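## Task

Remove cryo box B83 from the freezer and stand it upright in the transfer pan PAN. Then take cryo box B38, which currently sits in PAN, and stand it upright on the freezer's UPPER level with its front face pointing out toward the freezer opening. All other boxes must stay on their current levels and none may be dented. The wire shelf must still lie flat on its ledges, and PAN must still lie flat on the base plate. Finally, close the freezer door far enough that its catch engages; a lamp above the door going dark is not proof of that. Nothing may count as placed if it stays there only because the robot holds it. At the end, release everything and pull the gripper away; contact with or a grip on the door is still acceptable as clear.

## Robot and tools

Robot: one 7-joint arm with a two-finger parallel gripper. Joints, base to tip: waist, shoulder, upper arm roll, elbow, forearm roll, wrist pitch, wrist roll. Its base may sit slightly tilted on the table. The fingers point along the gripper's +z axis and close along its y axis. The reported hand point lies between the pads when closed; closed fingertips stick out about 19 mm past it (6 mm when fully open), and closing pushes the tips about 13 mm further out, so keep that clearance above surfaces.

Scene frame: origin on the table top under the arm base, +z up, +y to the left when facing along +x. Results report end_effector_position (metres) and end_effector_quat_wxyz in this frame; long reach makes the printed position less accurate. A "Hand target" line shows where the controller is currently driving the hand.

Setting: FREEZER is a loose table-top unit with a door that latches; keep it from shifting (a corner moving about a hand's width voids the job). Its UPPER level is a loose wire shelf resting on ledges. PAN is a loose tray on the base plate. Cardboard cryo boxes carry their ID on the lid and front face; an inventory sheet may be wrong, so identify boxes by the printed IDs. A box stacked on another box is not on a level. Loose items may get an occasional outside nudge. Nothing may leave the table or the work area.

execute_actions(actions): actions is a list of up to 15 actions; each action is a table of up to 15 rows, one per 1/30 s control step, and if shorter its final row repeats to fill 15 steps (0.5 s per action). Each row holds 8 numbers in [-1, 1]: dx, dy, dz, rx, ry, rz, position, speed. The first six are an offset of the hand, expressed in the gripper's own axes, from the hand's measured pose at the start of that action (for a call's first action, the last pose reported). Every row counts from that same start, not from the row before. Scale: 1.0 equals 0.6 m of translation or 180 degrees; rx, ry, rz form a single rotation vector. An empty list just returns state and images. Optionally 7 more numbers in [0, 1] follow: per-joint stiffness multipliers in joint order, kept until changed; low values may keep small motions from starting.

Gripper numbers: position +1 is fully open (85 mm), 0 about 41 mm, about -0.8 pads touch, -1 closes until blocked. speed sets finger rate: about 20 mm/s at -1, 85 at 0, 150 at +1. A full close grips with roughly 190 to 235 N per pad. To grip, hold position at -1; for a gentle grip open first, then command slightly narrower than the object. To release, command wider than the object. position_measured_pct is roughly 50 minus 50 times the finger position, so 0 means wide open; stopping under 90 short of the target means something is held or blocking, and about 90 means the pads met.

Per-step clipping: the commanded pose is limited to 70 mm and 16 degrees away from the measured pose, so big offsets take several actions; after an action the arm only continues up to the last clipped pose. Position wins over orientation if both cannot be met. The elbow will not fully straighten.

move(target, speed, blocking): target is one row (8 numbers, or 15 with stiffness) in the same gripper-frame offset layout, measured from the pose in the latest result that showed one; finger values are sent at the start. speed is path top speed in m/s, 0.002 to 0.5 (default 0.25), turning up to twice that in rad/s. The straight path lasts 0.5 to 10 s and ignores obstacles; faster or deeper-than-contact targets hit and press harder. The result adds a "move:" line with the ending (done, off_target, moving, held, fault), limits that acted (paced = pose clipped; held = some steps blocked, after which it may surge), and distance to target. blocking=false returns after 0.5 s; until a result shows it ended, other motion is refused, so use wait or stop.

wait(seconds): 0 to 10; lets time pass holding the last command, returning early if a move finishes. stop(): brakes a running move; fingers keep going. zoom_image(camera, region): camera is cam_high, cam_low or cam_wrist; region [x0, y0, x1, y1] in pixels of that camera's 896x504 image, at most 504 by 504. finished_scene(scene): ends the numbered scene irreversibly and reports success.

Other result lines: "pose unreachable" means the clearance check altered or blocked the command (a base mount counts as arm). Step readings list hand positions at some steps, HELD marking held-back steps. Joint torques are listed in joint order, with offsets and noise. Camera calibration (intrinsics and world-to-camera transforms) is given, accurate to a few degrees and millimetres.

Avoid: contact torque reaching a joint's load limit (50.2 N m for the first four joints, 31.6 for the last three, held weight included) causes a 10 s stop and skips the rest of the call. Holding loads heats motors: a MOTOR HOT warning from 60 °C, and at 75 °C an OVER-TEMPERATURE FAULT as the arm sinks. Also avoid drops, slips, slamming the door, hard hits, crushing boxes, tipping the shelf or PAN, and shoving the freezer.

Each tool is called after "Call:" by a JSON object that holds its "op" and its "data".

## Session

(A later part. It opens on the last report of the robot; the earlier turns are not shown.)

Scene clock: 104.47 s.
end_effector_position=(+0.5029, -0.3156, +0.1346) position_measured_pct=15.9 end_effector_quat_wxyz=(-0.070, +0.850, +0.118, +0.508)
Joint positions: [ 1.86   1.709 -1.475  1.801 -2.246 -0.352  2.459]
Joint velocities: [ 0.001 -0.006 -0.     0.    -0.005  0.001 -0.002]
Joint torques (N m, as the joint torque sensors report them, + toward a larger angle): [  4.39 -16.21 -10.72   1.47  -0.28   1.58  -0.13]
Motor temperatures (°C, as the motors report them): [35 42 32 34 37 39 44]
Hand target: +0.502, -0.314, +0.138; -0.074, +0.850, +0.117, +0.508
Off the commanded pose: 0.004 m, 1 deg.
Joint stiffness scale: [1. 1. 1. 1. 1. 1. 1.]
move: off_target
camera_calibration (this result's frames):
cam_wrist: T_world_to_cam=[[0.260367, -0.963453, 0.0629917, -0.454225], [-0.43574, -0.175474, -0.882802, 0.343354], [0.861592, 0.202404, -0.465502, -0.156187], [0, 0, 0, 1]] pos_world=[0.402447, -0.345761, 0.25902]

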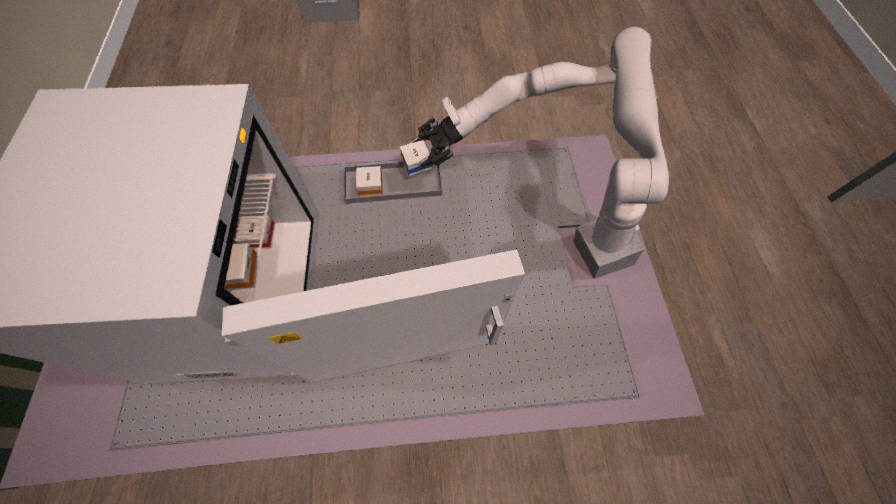

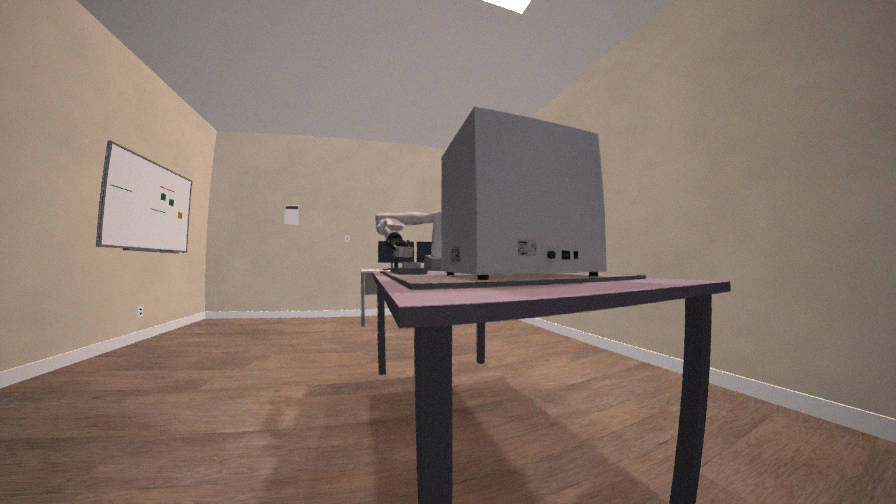

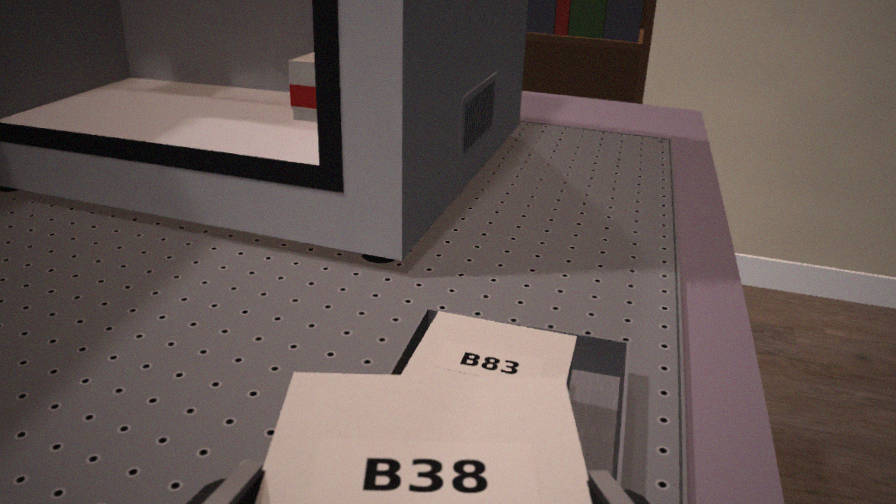

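Call:
{"op": "move", "data": {"target": [0.562,-0.378,0.167,-0.077,0,0.042,0.64,-1], "speed": 0.1}}

Call:
{"op": "move", "data": {"target": [0.13,0,0.27,0,0,0,0.64,-1], "speed": 0.07}}

Scene clock: 109.30 s.
end_effector_position=(+0.6794, -0.0285, +0.3854) position_measured_pct=15.9 end_effector_quat_wxyz=(-0.002, +0.857, -0.000, +0.515)
Joint positions: [ 1.018  0.369 -1.113  2.07  -3.563  0.454  2.193]
Joint velocities: [-0.01  -0.006  0.008  0.001 -0.001 -0.002 -0.   ]
Joint torques (N m, as the joint torque sensors report them, + toward a larger angle): [  1.34 -11.72  -3.06  -8.2    0.89   2.23  -0.03]
Motor temperatures (°C, as the motors report them): [35 42 32 34 37 39 44]
Hand target: +0.680, -0.029, +0.386; -0.001, +0.858, +0.000, +0.514
Off the commanded pose: 0.002 m, 0 deg.
Joint stiffness scale: [1. 1. 1. 1. 1. 1. 1.]
move: done
camera_calibration (this result's frames):
cam_wrist: T_world_to_cam=[[-0.0103449, -0.998253, 0.0581645, -0.0546009], [-0.461679, -0.0468285, -0.88581, 0.714504], [0.886987, -0.0360169, -0.460388, -0.275639], [0, 0, 0, 1]] pos_world=[0.573795, -0.030974, 0.50919]

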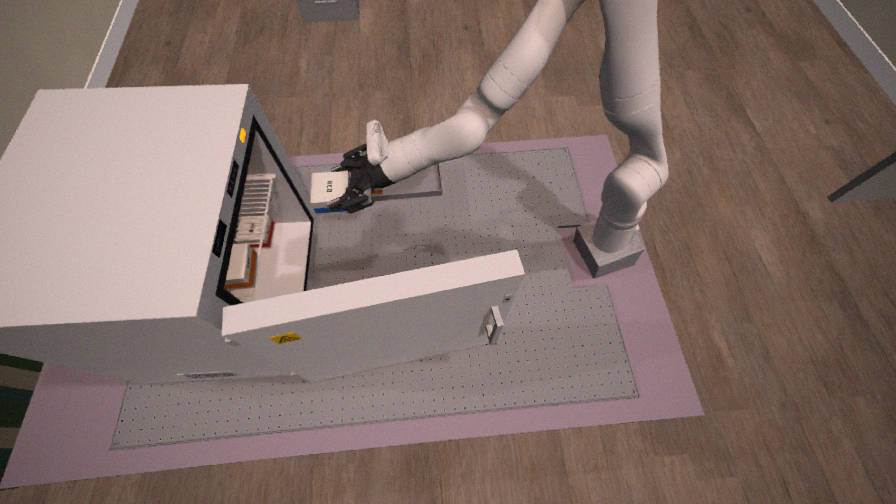

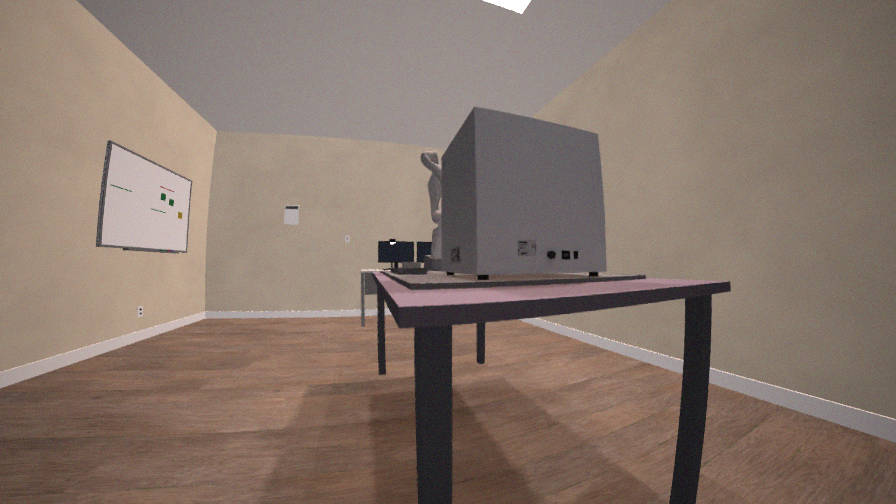

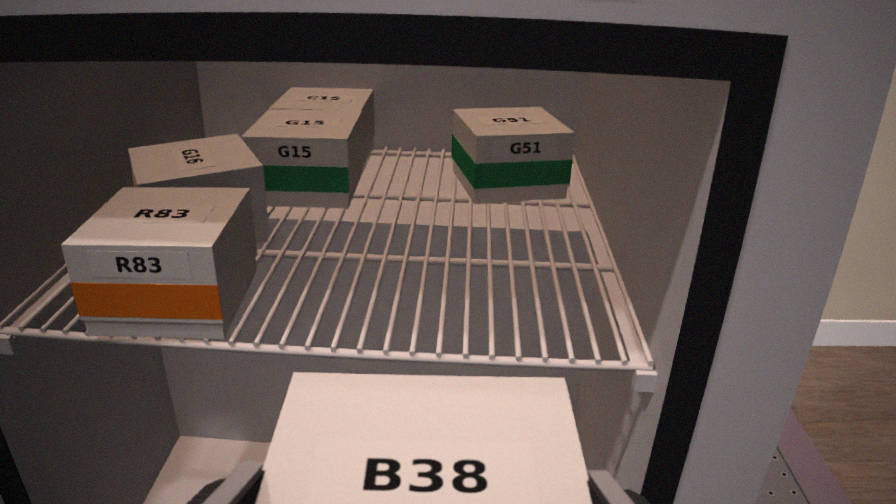

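Scene clock: 112.47 s.
end_effector_position=(+0.8586, -0.0280, +0.3807) position_measured_pct=15.9 end_effector_quat_wxyz=(-0.001, +0.856, +0.001, +0.518)
Joint positions: [ 0.477  0.582 -0.608  1.471 -3.989  0.216  2.644]
Joint velocities: [-0.007 -0.001  0.006 -0.002  0.    -0.002  0.   ]
Joint torques (N m, as the joint torque sensors report them, + toward a larger angle): [  1.69 -22.27  -2.71  -9.86   0.65   1.09  -0.22]
Motor temperatures (°C, as the motors report them): [35 42 32 34 37 39 44]
Hand target: +0.859, -0.028, +0.379; -0.002, +0.857, +0.000, +0.516
Off the commanded pose: 0.002 m, 0 deg.
Joint stiffness scale: [1. 1. 1. 1. 1. 1. 1.]
move: done
camera_calibration (this result's frames):
cam_wrist: T_world_to_cam=[[-0.0102946, -0.998032, 0.0618521, -0.0533797], [-0.457194, -0.0503136, -0.887943, 0.789937], [0.889308, -0.0374194, -0.455776, -0.440549], [0, 0, 0, 1]] pos_world=[0.752388, -0.0300153, 0.503929]

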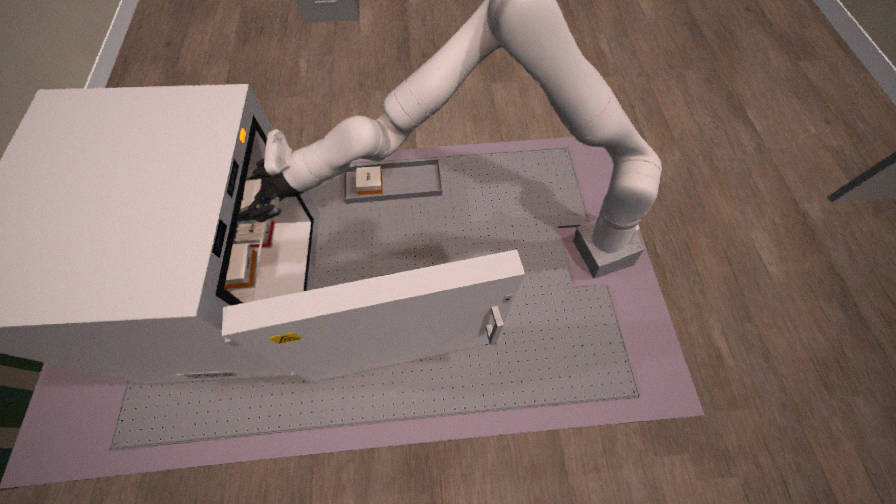

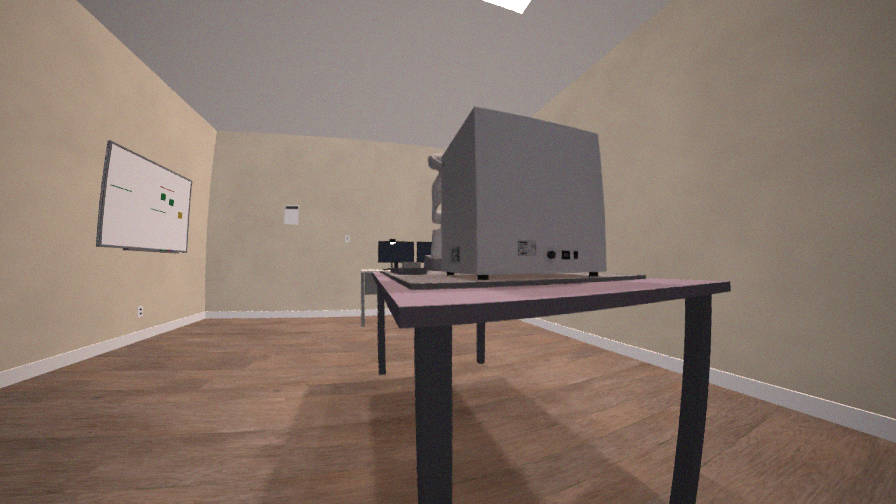

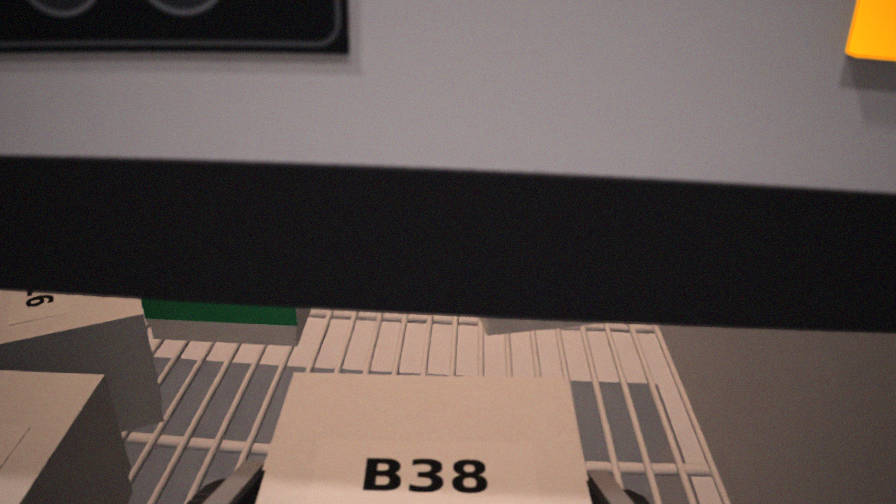

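Call:
{"op": "move", "data": {"target": [-0.013,0,0.046,0,0,0,0.64,-1], "speed": 0.02}}

Call:
{"op": "move", "data": {"target": [0,0,0,0,0,0,1,-1]}}

Call:
{"op": "move", "data": {"target": [-0.085,0,-0.18,0,0,0,1,-1], "speed": 0.1}}

Call:
{"op": "move", "data": {"target": [0.06,-0.1,-0.54,0,-0.18,0,-1,0]}}

Call:
{"op": "move", "data": {"target": [0,-0.47,0,0,0,0,-1,0]}}

Scene clock: 114.33 s.
end_effector_position=(+0.8781, -0.0253, +0.3620) position_measured_pct=15.9 end_effector_quat_wxyz=(-0.006, +0.856, -0.002, +0.517)
Joint positions: [ 0.442  0.643 -0.59   1.409 -3.989  0.216  2.654]
Joint velocities: [-0.004  0.002  0.002 -0.    -0.001 -0.001 -0.001]
Joint torques (N m, as the joint torque sensors report them, + toward a larger angle): [  2.24 -23.69  -3.17 -10.01   0.69   1.04  -0.09]
Motor temperatures (°C, as the motors report them): [35 42 32 34 37 39 44]
Hand target: +0.879, -0.028, +0.361; -0.001, +0.856, +0.001, +0.518
Off the commanded pose: 0.003 m, 1 deg.
Joint stiffness scale: [1. 1. 1. 1. 1. 1. 1.]
move: done
camera_calibration (this result's frames):
cam_wrist: T_world_to_cam=[[-0.00978659, -0.998694, 0.050145, -0.0456082], [-0.458485, -0.0400839, -0.887797, 0.783724], [0.888648, -0.0316793, -0.457494, -0.464917], [0, 0, 0, 1]] pos_world=[0.772027, -0.0288622, 0.485378]

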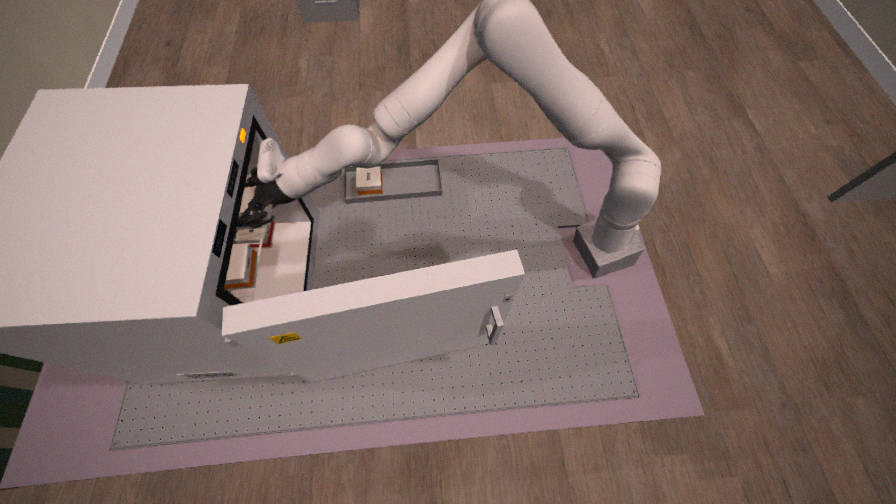

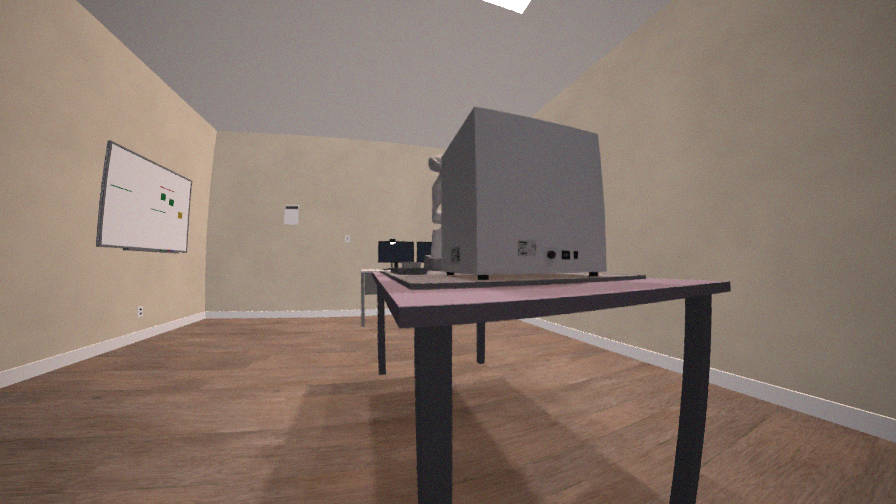

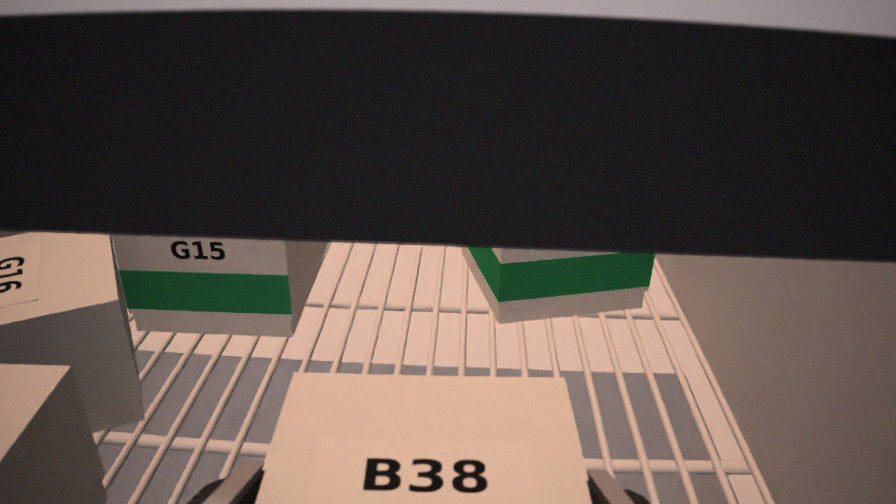

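Scene clock: 115.40 s.
end_effector_position=(+0.8781, -0.0253, +0.3620) position_measured_pct=0.0 end_effector_quat_wxyz=(-0.006, +0.856, -0.002, +0.517)
Joint positions: [ 0.442  0.643 -0.59   1.409 -3.989  0.216  2.654]
Joint velocities: [ 0.    -0.001  0.    -0.001  0.     0.001 -0.   ]
Joint torques (N m, as the joint torque sensors report them, + toward a larger angle): [  1.9  -22.8   -3.11  -9.58   0.84   0.95  -0.2 ]
Motor temperatures (°C, as the motors report them): [35 42 32 34 37 39 44]
Hand target: +0.878, -0.025, +0.362; -0.006, +0.856, -0.002, +0.517
Off the commanded pose: 0.000 m, 0 deg.
Joint stiffness scale: [1. 1. 1. 1. 1. 1. 1.]
move: done
camera_calibration (this result's frames):
cam_wrist: T_world_to_cam=[[-0.00976587, -0.998695, 0.0501376, -0.0456048], [-0.458503, -0.0400862, -0.887788, 0.78372], [0.888639, -0.0316583, -0.457513, -0.464916], [0, 0, 0, 1]] pos_world=[0.772035, -0.0288474, 0.485359]

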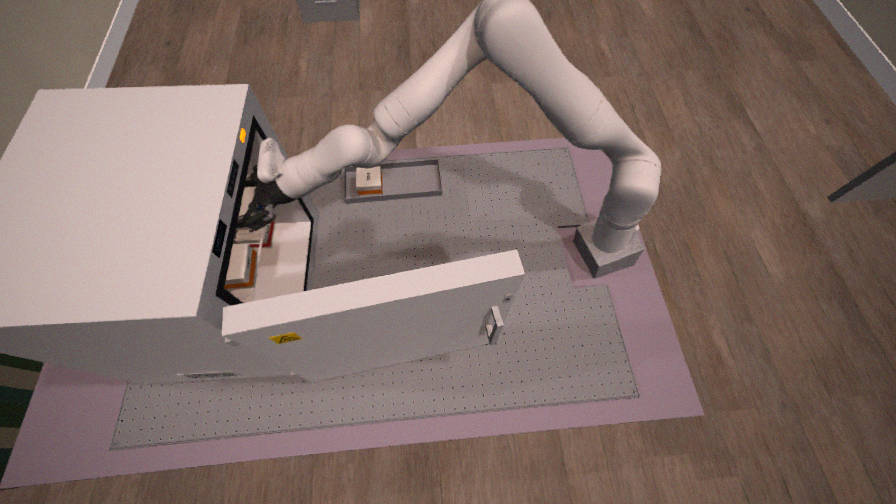

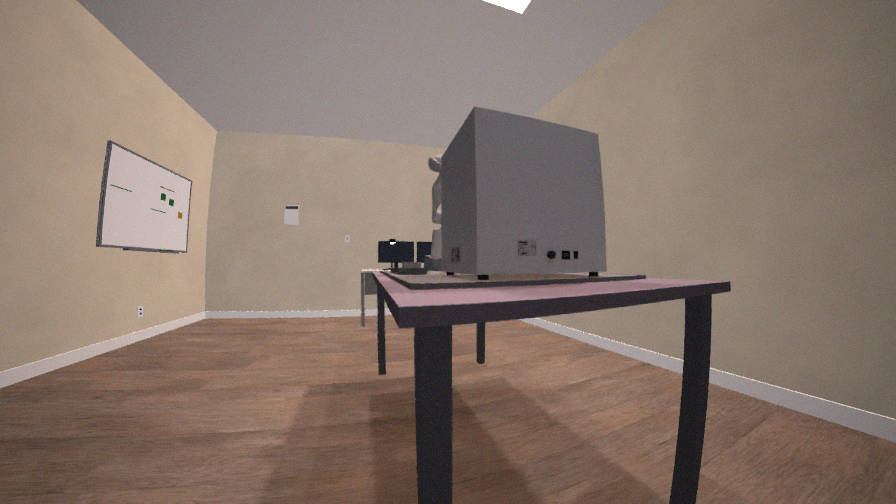

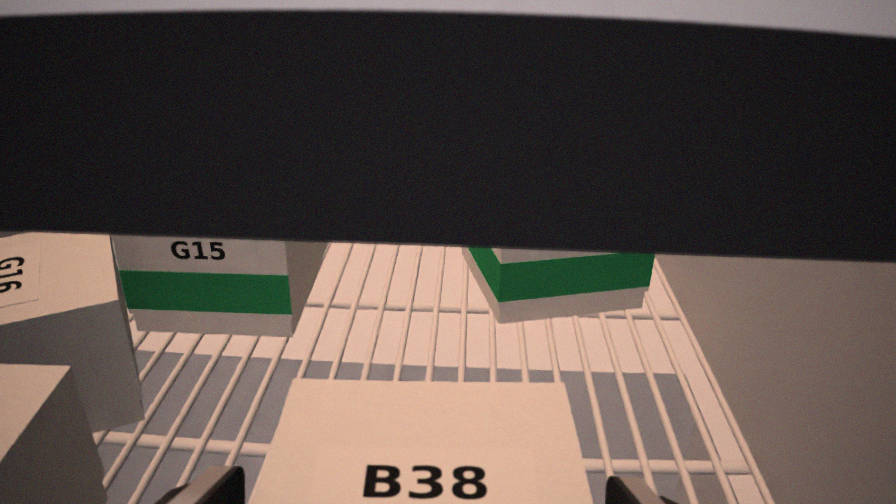

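Scene clock: 117.17 s.
end_effector_position=(+0.7591, -0.0265, +0.3643) position_measured_pct=0.0 end_effector_quat_wxyz=(-0.007, +0.858, -0.003, +0.514)
Joint positions: [ 0.759  0.509 -0.913  1.838 -3.688  0.416  2.368]
Joint velocities: [ 0.009  0.001 -0.007  0.001  0.     0.002 -0.   ]
Joint torques (N m, as the joint torque sensors report them, + toward a larger angle): [  2.02 -16.48  -3.7   -8.22   1.     1.75  -0.15]
Motor temperatures (°C, as the motors report them): [35 42 32 34 37 39 44]
Hand target: +0.759, -0.026, +0.367; -0.006, +0.856, -0.002, +0.517
Off the commanded pose: 0.003 m, 0 deg.
Joint stiffness scale: [1. 1. 1. 1. 1. 1. 1.]
move: done
camera_calibration (this result's frames):
cam_wrist: T_world_to_cam=[[-0.0111838, -0.998821, 0.0472415, -0.0459806], [-0.464839, -0.0366361, -0.884637, 0.734885], [0.885324, -0.0318534, -0.463882, -0.353291], [0, 0, 0, 1]] pos_world=[0.653866, -0.0302566, 0.488393]

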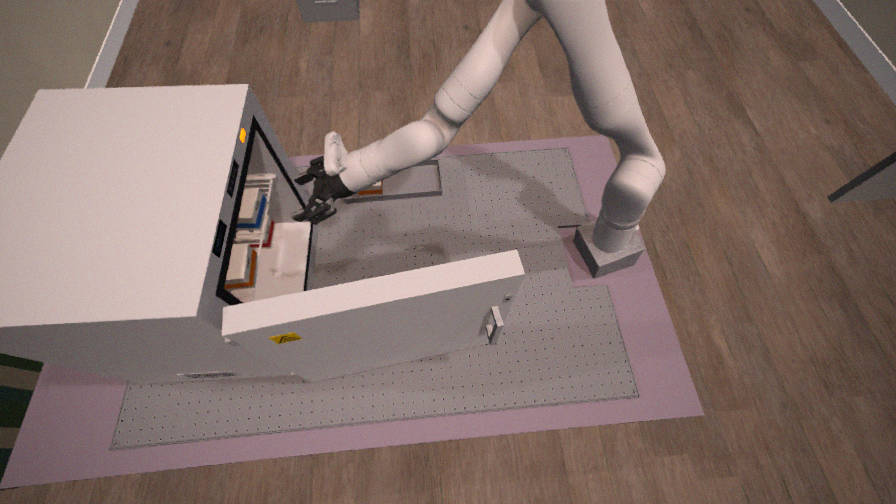

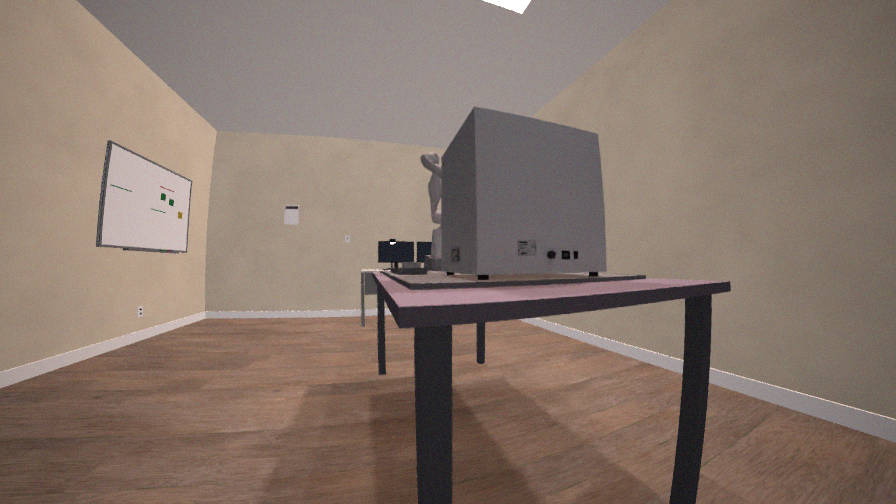

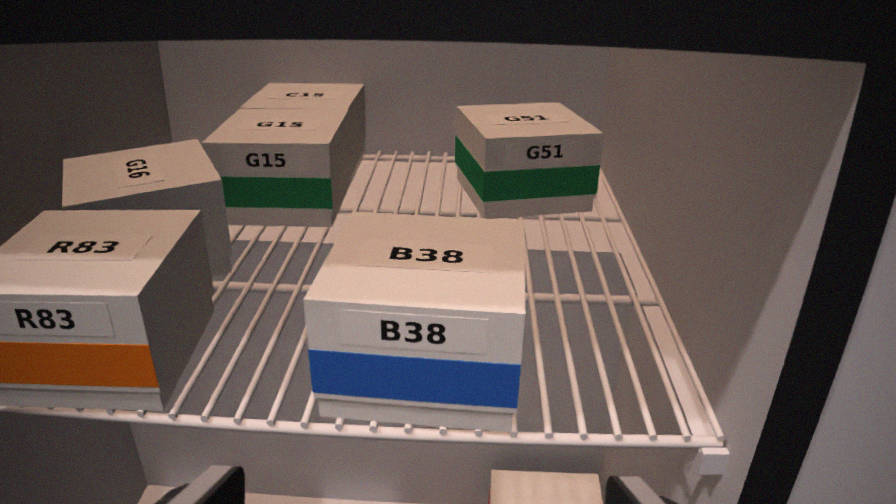

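Scene clock: 119.10 s.
end_effector_position=(+0.4909, +0.0327, +0.5484) position_measured_pct=91.7 end_effector_quat_wxyz=(-0.010, +0.967, +0.000, +0.254)
Joint positions: [ 0.932 -0.319 -0.558  1.601 -3.593 -1.152  1.892]
Joint velocities: [ 0.013 -0.001 -0.    -0.001 -0.001 -0.004  0.001]
Joint torques (N m, as the joint torque sensors report them, + toward a larger angle): [ -0.15  -4.19   2.29 -10.34  -0.35   1.06  -0.11]
Motor temperatures (°C, as the motors report them): [35 42 32 34 37 39 44]
Hand target: +0.489, +0.030, +0.550; -0.006, +0.967, -0.002, +0.254
Off the commanded pose: 0.003 m, 0 deg.
Joint stiffness scale: [1. 1. 1. 1. 1. 1. 1.]
move: done
camera_calibration (this result's frames):
cam_wrist: T_world_to_cam=[[0.02849, -0.998798, 0.0398819, -0.0140144], [-0.865565, -0.0446068, -0.498806, 0.760743], [0.499985, -0.0203094, -0.865796, 0.380623], [0, 0, 0, 1]] pos_world=[0.468567, 0.027667, 0.709563]

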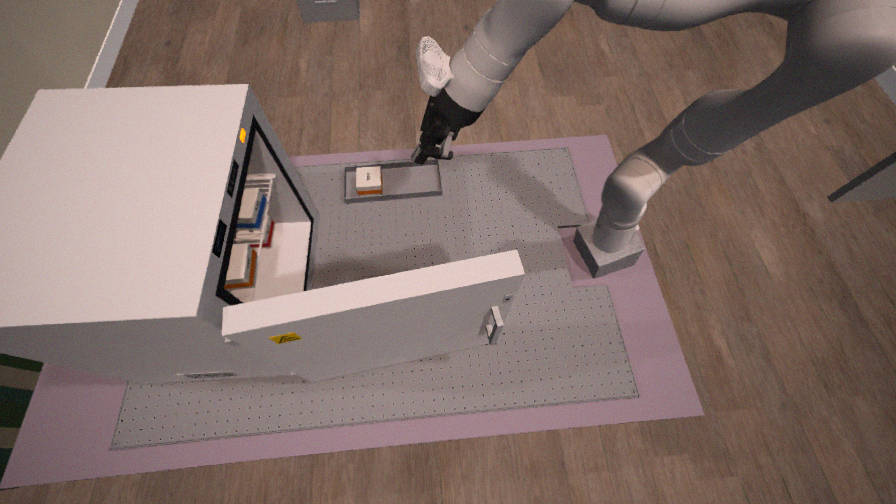

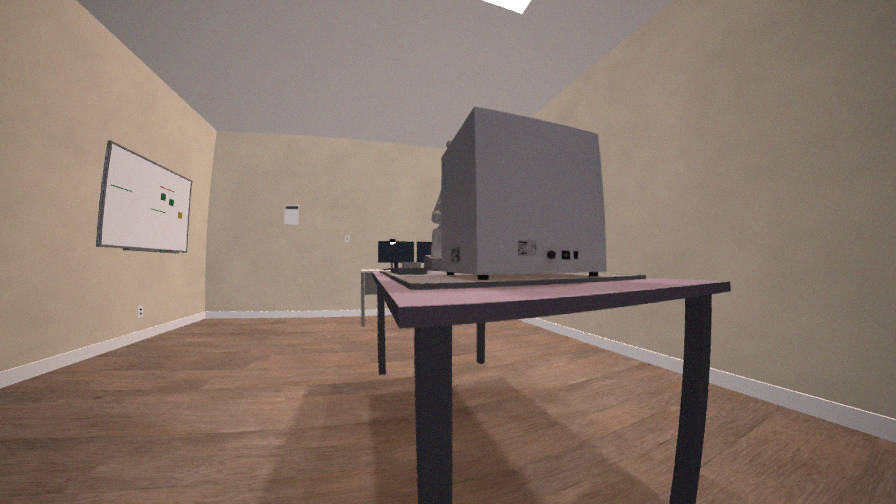

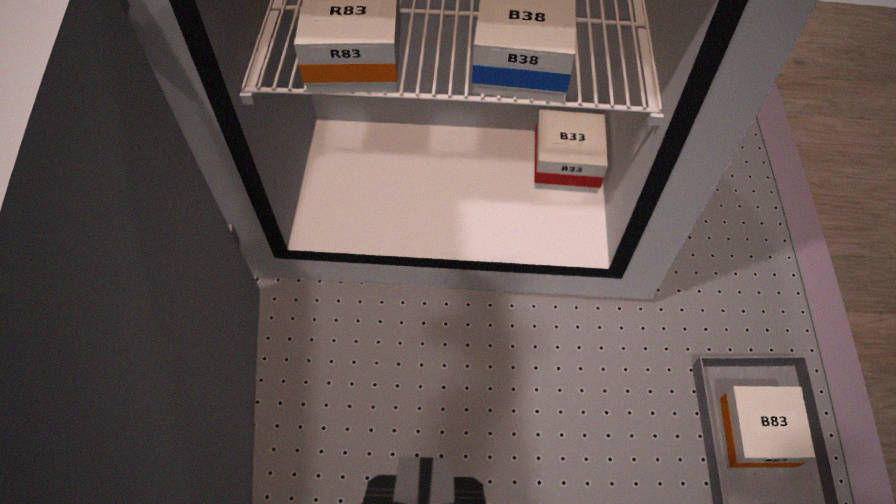

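Scene clock: 120.87 s.
end_effector_position=(+0.4906, +0.3124, +0.5552) position_measured_pct=91.7 end_effector_quat_wxyz=(-0.010, +0.966, +0.001, +0.257)
Joint positions: [ 1.257 -0.52  -1.321  1.246 -3.538 -1.273  1.255]
Joint velocities: [ 0.008 -0.005 -0.    -0.002  0.001 -0.002 -0.   ]
Joint torques (N m, as the joint torque sensors report them, + toward a larger angle): [-1.83  7.27  4.76 -8.76  0.61  1.2  -0.16]
Motor temperatures (°C, as the motors report them): [35 42 32 34 37 39 44]
Hand target: +0.489, +0.314, +0.554; -0.010, +0.967, +0.000, +0.255
Off the commanded pose: 0.003 m, 0 deg.
Joint stiffness scale: [1. 1. 1. 1. 1. 1. 1.]
move: done
camera_calibration (this result's frames):
cam_wrist: T_world_to_cam=[[0.0295231, -0.998771, 0.0398219, 0.264659], [-0.862757, -0.04558, -0.503561, 0.777882], [0.504757, -0.0194899, -0.863042, 0.388188], [0, 0, 0, 1]] pos_world=[0.467369, 0.307356, 0.716194]

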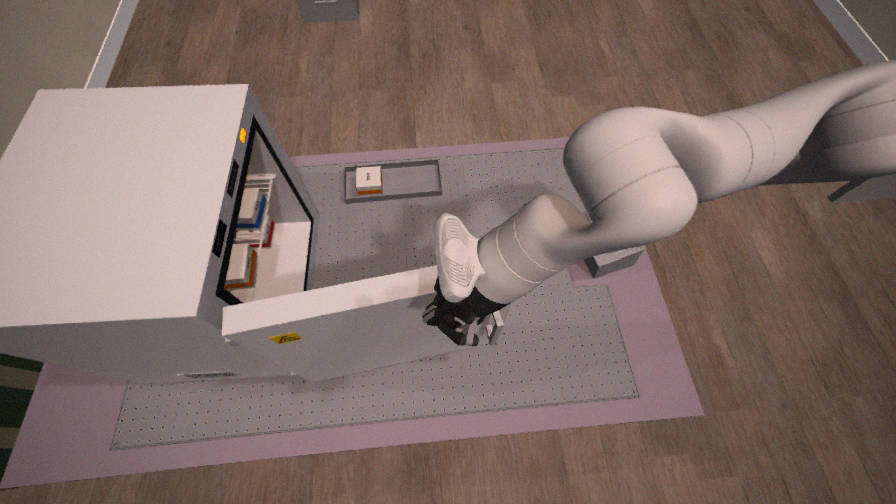

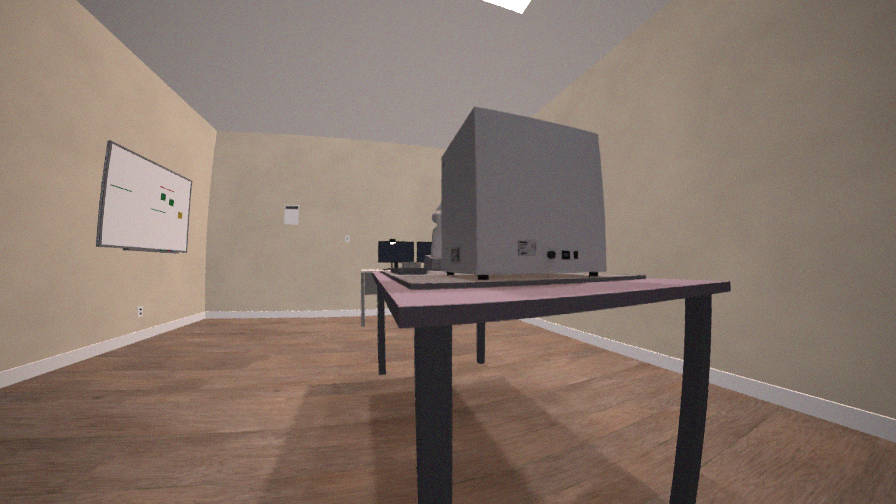

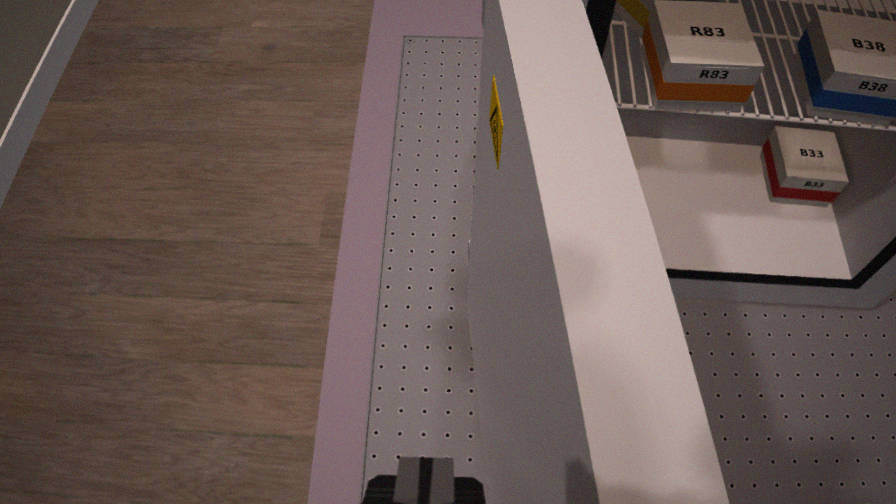

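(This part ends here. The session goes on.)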